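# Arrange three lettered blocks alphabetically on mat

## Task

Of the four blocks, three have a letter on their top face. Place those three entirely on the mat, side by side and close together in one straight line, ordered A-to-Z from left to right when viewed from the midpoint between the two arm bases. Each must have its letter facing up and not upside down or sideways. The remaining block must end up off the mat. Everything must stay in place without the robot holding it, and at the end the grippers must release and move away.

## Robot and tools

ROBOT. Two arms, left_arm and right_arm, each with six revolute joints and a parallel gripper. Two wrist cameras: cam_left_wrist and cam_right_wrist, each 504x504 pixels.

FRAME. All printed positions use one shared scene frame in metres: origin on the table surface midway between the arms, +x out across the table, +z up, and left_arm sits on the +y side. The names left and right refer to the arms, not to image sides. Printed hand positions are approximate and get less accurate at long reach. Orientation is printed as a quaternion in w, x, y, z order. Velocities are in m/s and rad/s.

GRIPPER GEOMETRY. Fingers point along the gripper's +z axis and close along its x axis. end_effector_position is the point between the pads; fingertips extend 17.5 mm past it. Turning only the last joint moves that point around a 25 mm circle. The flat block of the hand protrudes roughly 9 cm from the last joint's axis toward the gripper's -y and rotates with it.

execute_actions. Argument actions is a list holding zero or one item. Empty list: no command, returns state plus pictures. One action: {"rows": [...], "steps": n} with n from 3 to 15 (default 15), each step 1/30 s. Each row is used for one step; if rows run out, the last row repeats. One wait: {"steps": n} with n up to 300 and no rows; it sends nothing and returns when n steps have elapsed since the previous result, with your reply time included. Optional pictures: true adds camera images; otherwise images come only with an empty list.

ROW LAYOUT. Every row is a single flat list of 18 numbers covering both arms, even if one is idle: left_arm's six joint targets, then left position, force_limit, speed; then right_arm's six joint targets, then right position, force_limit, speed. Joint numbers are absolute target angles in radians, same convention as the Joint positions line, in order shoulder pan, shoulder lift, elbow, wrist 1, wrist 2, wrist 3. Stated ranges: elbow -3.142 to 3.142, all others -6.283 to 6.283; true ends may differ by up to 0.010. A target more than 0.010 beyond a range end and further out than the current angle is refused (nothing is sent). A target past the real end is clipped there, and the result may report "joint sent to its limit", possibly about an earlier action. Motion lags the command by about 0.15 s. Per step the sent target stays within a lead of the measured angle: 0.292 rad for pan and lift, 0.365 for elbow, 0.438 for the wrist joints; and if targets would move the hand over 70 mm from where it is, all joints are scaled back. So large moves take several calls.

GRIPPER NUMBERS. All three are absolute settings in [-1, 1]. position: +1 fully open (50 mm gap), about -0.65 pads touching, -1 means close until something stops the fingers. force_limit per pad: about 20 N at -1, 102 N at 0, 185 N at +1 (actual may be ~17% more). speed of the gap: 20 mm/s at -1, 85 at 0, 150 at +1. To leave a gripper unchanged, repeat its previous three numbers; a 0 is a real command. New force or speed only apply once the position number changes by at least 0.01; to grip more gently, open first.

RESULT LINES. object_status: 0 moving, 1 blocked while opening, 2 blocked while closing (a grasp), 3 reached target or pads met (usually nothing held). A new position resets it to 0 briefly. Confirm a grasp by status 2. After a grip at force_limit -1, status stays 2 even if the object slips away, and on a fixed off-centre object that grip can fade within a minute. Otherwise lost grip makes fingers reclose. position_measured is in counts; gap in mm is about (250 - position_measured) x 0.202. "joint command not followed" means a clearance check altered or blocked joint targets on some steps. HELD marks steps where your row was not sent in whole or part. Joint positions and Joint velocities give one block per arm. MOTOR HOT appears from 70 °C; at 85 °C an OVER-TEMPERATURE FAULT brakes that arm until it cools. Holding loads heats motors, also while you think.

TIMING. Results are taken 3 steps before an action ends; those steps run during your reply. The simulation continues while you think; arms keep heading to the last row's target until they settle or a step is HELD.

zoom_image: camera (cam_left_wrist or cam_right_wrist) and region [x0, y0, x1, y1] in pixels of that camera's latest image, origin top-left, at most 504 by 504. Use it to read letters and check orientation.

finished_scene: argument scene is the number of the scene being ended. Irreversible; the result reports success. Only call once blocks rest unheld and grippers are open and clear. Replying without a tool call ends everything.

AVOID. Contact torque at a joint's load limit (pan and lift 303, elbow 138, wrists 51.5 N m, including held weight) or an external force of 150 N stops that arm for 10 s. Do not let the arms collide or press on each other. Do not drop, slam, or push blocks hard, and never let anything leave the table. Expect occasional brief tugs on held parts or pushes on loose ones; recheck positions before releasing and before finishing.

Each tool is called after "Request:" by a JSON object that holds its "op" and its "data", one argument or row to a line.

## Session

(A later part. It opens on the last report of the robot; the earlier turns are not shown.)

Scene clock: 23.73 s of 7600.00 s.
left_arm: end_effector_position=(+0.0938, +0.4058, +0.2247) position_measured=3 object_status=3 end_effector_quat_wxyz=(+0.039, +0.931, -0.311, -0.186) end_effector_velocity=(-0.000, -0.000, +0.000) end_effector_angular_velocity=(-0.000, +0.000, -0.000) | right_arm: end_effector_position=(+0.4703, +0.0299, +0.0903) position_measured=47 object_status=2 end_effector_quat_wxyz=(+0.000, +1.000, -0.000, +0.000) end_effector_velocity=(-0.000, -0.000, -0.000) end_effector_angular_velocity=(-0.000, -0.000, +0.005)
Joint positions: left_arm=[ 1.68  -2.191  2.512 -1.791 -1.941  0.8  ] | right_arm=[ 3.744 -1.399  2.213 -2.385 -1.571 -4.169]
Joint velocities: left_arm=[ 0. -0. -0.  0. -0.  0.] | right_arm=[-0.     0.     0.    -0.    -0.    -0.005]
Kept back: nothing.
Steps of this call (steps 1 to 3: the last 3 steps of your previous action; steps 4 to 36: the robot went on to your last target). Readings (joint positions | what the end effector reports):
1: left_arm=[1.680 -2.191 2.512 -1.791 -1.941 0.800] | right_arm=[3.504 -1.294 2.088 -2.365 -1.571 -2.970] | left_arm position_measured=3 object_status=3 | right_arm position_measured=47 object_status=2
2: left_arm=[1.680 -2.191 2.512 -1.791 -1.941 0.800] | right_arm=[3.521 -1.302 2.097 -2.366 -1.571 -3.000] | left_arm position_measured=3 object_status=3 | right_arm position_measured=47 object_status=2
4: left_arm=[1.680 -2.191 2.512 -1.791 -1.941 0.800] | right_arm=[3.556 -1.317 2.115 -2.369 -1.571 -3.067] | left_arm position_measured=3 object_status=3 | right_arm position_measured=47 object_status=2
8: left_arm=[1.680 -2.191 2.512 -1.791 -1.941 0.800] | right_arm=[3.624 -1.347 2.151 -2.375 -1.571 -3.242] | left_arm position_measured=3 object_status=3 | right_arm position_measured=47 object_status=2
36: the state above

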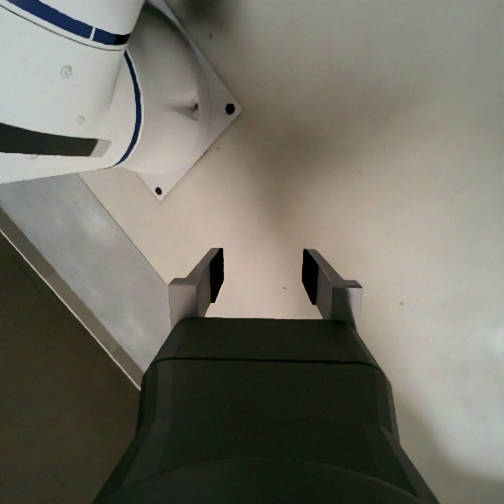

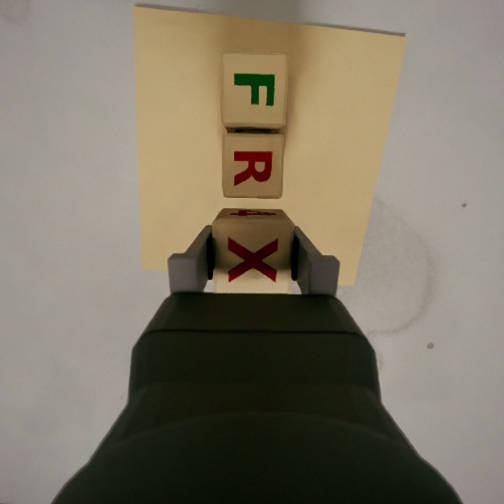

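Request:
{"op": "execute_actions", "data": {
  "actions": [
    {"rows":[[1.68,-2.191,2.512,-1.791,-1.941,0.8,1,0,0,3.7441,-1.384,2.2195,-2.406,-1.571,-4.1692,-1,-0.4,0],[1.68,-2.191,2.512,-1.791,-1.941,0.8,1,0,0,3.7441,-1.369,2.2255,-2.427,-1.571,-4.1692,-1,-0.4,0],[1.68,-2.191,2.512,-1.791,-1.941,0.8,1,0,0,3.7441,-1.354,2.231,-2.448,-1.571,-4.1692,-1,-0.4,0],[1.68,-2.191,2.512,-1.791,-1.941,0.8,1,0,0,3.7441,-1.338,2.2365,-2.469,-1.571,-4.1692,-1,-0.4,0],[1.68,-2.191,2.512,-1.791,-1.941,0.8,1,0,0,3.7441,-1.3225,2.2415,-2.49,-1.571,-4.1692,-1,-0.4,0],[1.68,-2.191,2.512,-1.791,-1.941,0.8,1,0,0,3.7441,-1.3062,2.2466,-2.5112,-1.571,-4.1692,-1,-0.4,0]],"steps":15}
  ]
}}

Request:
{"op": "execute_actions", "data": {
  "actions": [
    {"steps":10}
  ]
}}

Request:
{"op": "execute_actions", "data": {
  "actions": [
    {"rows":[[1.68,-2.191,2.512,-1.791,-1.941,0.8,1,0,0,3.7441,-1.3062,2.2466,-2.5112,-1.571,-4.1692,1,-0.4,0],[1.68,-2.191,2.512,-1.791,-1.941,0.8,1,0,0,3.7441,-1.3062,2.2466,-2.5112,-1.571,-4.1692,1,-0.4,0],[1.68,-2.191,2.512,-1.791,-1.941,0.8,1,0,0,3.7441,-1.3062,2.2466,-2.5112,-1.571,-4.1692,1,-0.4,0],[1.68,-2.191,2.512,-1.791,-1.941,0.8,1,0,0,3.7441,-1.3062,2.2466,-2.5112,-1.571,-4.1692,1,-0.4,0],[1.68,-2.191,2.512,-1.791,-1.941,0.8,1,0,0,3.7441,-1.3062,2.2466,-2.5112,-1.571,-4.1692,1,-0.4,0],[1.68,-2.191,2.512,-1.791,-1.941,0.8,1,0,0,3.7441,-1.3225,2.2415,-2.49,-1.571,-4.1692,1,-0.4,0],[1.68,-2.191,2.512,-1.791,-1.941,0.8,1,0,0,3.7441,-1.354,2.231,-2.448,-1.571,-4.1692,1,-0.4,0],[1.68,-2.191,2.512,-1.791,-1.941,0.8,1,0,0,3.7441,-1.384,2.2195,-2.406,-1.571,-4.1692,1,-0.4,0],[1.68,-2.191,2.512,-1.791,-1.941,0.8,1,0,0,3.7441,-1.3988,2.2132,-2.3852,-1.571,-4.1692,1,-0.4,0],[1.68,-2.191,2.512,-1.791,-1.941,0.8,1,0,0,3.7441,-1.3988,2.2132,-2.3852,-1.571,-4.1692,1,-0.4,0],[1.68,-2.191,2.512,-1.791,-1.941,0.8,1,0,0,3.7441,-1.43,2.20,-2.341,-1.571,-4.1692,1,-0.4,0],[1.68,-2.191,2.512,-1.791,-1.941,0.8,1,0,0,3.7441,-1.45,2.19,-2.311,-1.571,-4.1692,1,-0.4,0],[1.68,-2.191,2.512,-1.791,-1.941,0.8,1,0,0,3.6,-1.65,2.15,-2.071,-1.571,-4.1692,1,-0.4,0]],"steps":15}
  ]
}}

Request:
{"op": "execute_actions", "data": {
  "actions": [
    {"steps":24}
  ],
  "pictures": true
}}

Scene clock: 24.53 s of 7600.00 s.
left_arm: end_effector_position=(+0.0938, +0.4058, +0.2247) position_measured=3 object_status=3 end_effector_quat_wxyz=(+0.039, +0.931, -0.311, -0.186) end_effector_velocity=(+0.000, -0.000, +0.000) end_effector_angular_velocity=(-0.001, -0.000, -0.000) | right_arm: end_effector_position=(+0.4707, +0.0302, +0.0367) position_measured=47 object_status=2 end_effector_quat_wxyz=(+0.000, +1.000, +0.000, +0.000) end_effector_velocity=(-0.001, -0.000, -0.042) end_effector_angular_velocity=(+0.000, -0.001, +0.002)
Joint positions: left_arm=[ 1.68  -2.191  2.512 -1.791 -1.941  0.8  ] | right_arm=[ 3.744 -1.314  2.244 -2.501 -1.571 -4.169]
Joint velocities: left_arm=[ 0.001 -0.    -0.    -0.     0.     0.001] | right_arm=[ 0.001  0.068  0.023 -0.093 -0.    -0.001]
Steps of this call (steps 1 to 12: the robot went on to your last target; steps 13 to 24: the first 12 steps of this action). Readings (joint positions | what the end effector reports):
13: left_arm=[1.680 -2.191 2.512 -1.791 -1.941 0.800] | right_arm=[3.744 -1.398 2.213 -2.386 -1.571 -4.169] | left_arm position_measured=3 object_status=3 | right_arm position_measured=47 object_status=2
14: left_arm=[1.680 -2.191 2.512 -1.791 -1.941 0.800] | right_arm=[3.744 -1.394 2.215 -2.392 -1.571 -4.169] | left_arm position_measured=3 object_status=3 | right_arm position_measured=47 object_status=2
16: left_arm=[1.680 -2.191 2.512 -1.791 -1.941 0.800] | right_arm=[3.744 -1.378 2.222 -2.415 -1.571 -4.169] | left_arm position_measured=3 object_status=3 | right_arm position_measured=47 object_status=2
20: left_arm=[1.680 -2.191 2.512 -1.791 -1.941 0.800] | right_arm=[3.744 -1.332 2.238 -2.476 -1.571 -4.169] | left_arm position_measured=3 object_status=3 | right_arm position_measured=47 object_status=2
24: the state above

Scene clock: 24.87 s of 7600.00 s.
left_arm: end_effector_position=(+0.0938, +0.4058, +0.2247) position_measured=3 object_status=3 end_effector_quat_wxyz=(+0.039, +0.931, -0.311, -0.186) end_effector_velocity=(+0.000, +0.000, -0.000) end_effector_angular_velocity=(+0.000, -0.001, -0.001) | right_arm: end_effector_position=(+0.4706, +0.0301, +0.0324) position_measured=47 object_status=2 end_effector_quat_wxyz=(+0.000, +1.000, +0.000, +0.000) end_effector_velocity=(-0.000, +0.001, -0.001) end_effector_angular_velocity=(+0.001, -0.002, +0.000)
Joint positions: left_arm=[ 1.68  -2.191  2.512 -1.791 -1.941  0.8  ] | right_arm=[ 3.744 -1.307  2.246 -2.511 -1.571 -4.169]
Joint velocities: left_arm=[-0.    -0.     0.     0.     0.001  0.   ] | right_arm=[ 0.001  0.001  0.001 -0.005 -0.     0.001]
Kept back: nothing.
Steps of this call (steps 1 to 3: the last 3 steps of your previous action; steps 4 to 10: the robot went on to your last target). Readings (joint positions | what the end effector reports):
1: left_arm=[1.680 -2.191 2.512 -1.791 -1.941 0.800] | right_arm=[3.744 -1.312 2.245 -2.504 -1.571 -4.169] | left_arm position_measured=3 object_status=3 | right_arm position_measured=47 object_status=2
2: left_arm=[1.680 -2.191 2.512 -1.791 -1.941 0.800] | right_arm=[3.744 -1.310 2.245 -2.506 -1.571 -4.169] | left_arm position_measured=3 object_status=3 | right_arm position_measured=47 object_status=2
4: left_arm=[1.680 -2.191 2.512 -1.791 -1.941 0.800] | right_arm=[3.744 -1.308 2.246 -2.508 -1.571 -4.169] | left_arm position_measured=3 object_status=3 | right_arm position_measured=47 object_status=2
8: left_arm=[1.680 -2.191 2.512 -1.791 -1.941 0.800] | right_arm=[3.744 -1.307 2.246 -2.510 -1.571 -4.169] | left_arm position_measured=3 object_status=3 | right_arm position_measured=47 object_status=2
10: the state above

Scene clock: 25.27 s of 7600.00 s.
left_arm: end_effector_position=(+0.0938, +0.4058, +0.2247) position_measured=3 object_status=3 end_effector_quat_wxyz=(+0.039, +0.931, -0.311, -0.186) end_effector_velocity=(+0.000, -0.000, +0.000) end_effector_angular_velocity=(-0.000, -0.001, -0.000) | right_arm: end_effector_position=(+0.4704, +0.0300, +0.0816) position_measured=3 object_status=3 end_effector_quat_wxyz=(+0.000, +1.000, +0.000, -0.000) end_effector_velocity=(-0.000, +0.002, +0.347) end_effector_angular_velocity=(+0.009, -0.013, +0.002)
Joint positions: left_arm=[ 1.68  -2.191  2.512 -1.791 -1.941  0.8  ] | right_arm=[ 3.744 -1.385  2.218 -2.402 -1.571 -4.169]
Joint velocities: left_arm=[-0.    -0.001 -0.     0.     0.001 -0.   ] | right_arm=[ 0.002 -0.526 -0.218  0.728  0.001 -0.   ]
Steps of this call (steps 1 to 12: the first 12 steps of this action). Readings (joint positions | what the end effector reports):
1: left_arm=[1.680 -2.191 2.512 -1.791 -1.941 0.800] | right_arm=[3.744 -1.307 2.246 -2.511 -1.571 -4.169] | left_arm position_measured=3 object_status=3 | right_arm position_measured=38 object_status=0
2: left_arm=[1.680 -2.191 2.512 -1.791 -1.941 0.800] | right_arm=[3.744 -1.306 2.247 -2.511 -1.571 -4.169] | left_arm position_measured=3 object_status=3 | right_arm position_measured=24 object_status=0
4: left_arm=[1.680 -2.191 2.512 -1.791 -1.941 0.800] | right_arm=[3.744 -1.306 2.247 -2.511 -1.571 -4.169] | left_arm position_measured=3 object_status=3 | right_arm position_measured=4 object_status=0
8: left_arm=[1.680 -2.191 2.512 -1.791 -1.941 0.800] | right_arm=[3.744 -1.324 2.242 -2.487 -1.571 -4.169] | left_arm position_measured=3 object_status=3 | right_arm position_measured=3 object_status=0
12: the state above

Scene clock: 26.07 s of 7600.00 s.
left_arm: end_effector_position=(+0.0938, +0.4058, +0.2247) position_measured=3 object_status=3 end_effector_quat_wxyz=(+0.039, +0.931, -0.311, -0.186) end_effector_velocity=(-0.000, -0.000, +0.000) end_effector_angular_velocity=(-0.001, +0.000, +0.000) | right_arm: end_effector_position=(+0.4957, -0.0548, +0.2386) position_measured=3 object_status=3 end_effector_quat_wxyz=(+0.000, +0.997, -0.072, +0.000) end_effector_velocity=(+0.000, -0.002, +0.004) end_effector_angular_velocity=(+0.001, -0.000, -0.003)
Joint positions: left_arm=[ 1.68  -2.191  2.512 -1.791 -1.941  0.8  ] | right_arm=[ 3.6   -1.649  2.15  -2.072 -1.571 -4.169]
Joint velocities: left_arm=[-0.    -0.    -0.    -0.    -0.    -0.001] | right_arm=[-0.004 -0.007 -0.002  0.008  0.001 -0.001]
Kept back: nothing.
Steps of this call (steps 1 to 3: the last 3 steps of your previous action; steps 4 to 24: the robot went on to your last target). Readings (joint positions | what the end effector reports):
1: left_arm=[1.680 -2.191 2.512 -1.791 -1.941 0.800] | right_arm=[3.742 -1.404 2.210 -2.377 -1.571 -4.169] | left_arm position_measured=3 object_status=3 | right_arm position_measured=3 object_status=3
2: left_arm=[1.680 -2.191 2.512 -1.791 -1.941 0.800] | right_arm=[3.729 -1.427 2.205 -2.349 -1.571 -4.169] | left_arm position_measured=3 object_status=3 | right_arm position_measured=3 object_status=3
4: left_arm=[1.680 -2.191 2.512 -1.791 -1.941 0.800] | right_arm=[3.703 -1.470 2.194 -2.295 -1.571 -4.169] | left_arm position_measured=3 object_status=3 | right_arm position_measured=3 object_status=3
8: left_arm=[1.680 -2.191 2.512 -1.791 -1.941 0.800] | right_arm=[3.653 -1.558 2.173 -2.185 -1.571 -4.169] | left_arm position_measured=3 object_status=3 | right_arm position_measured=3 object_status=3
24: the state above

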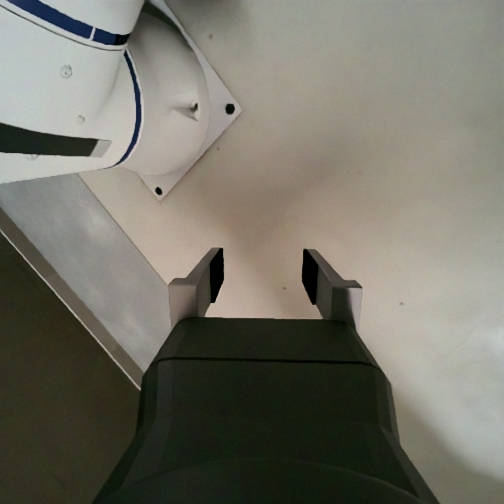

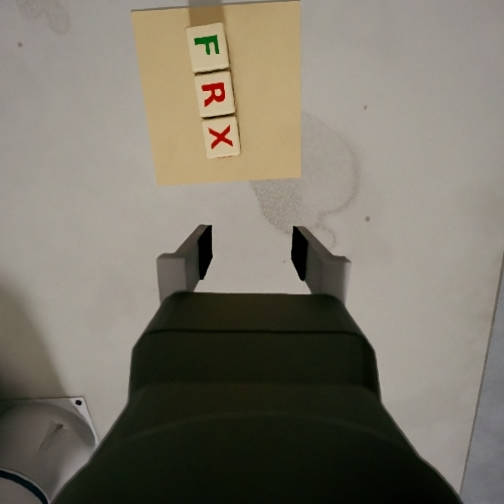

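Request:
{"op": "finished_scene", "data": {
  "scene": 1
}}

The scene is finished: the task was done.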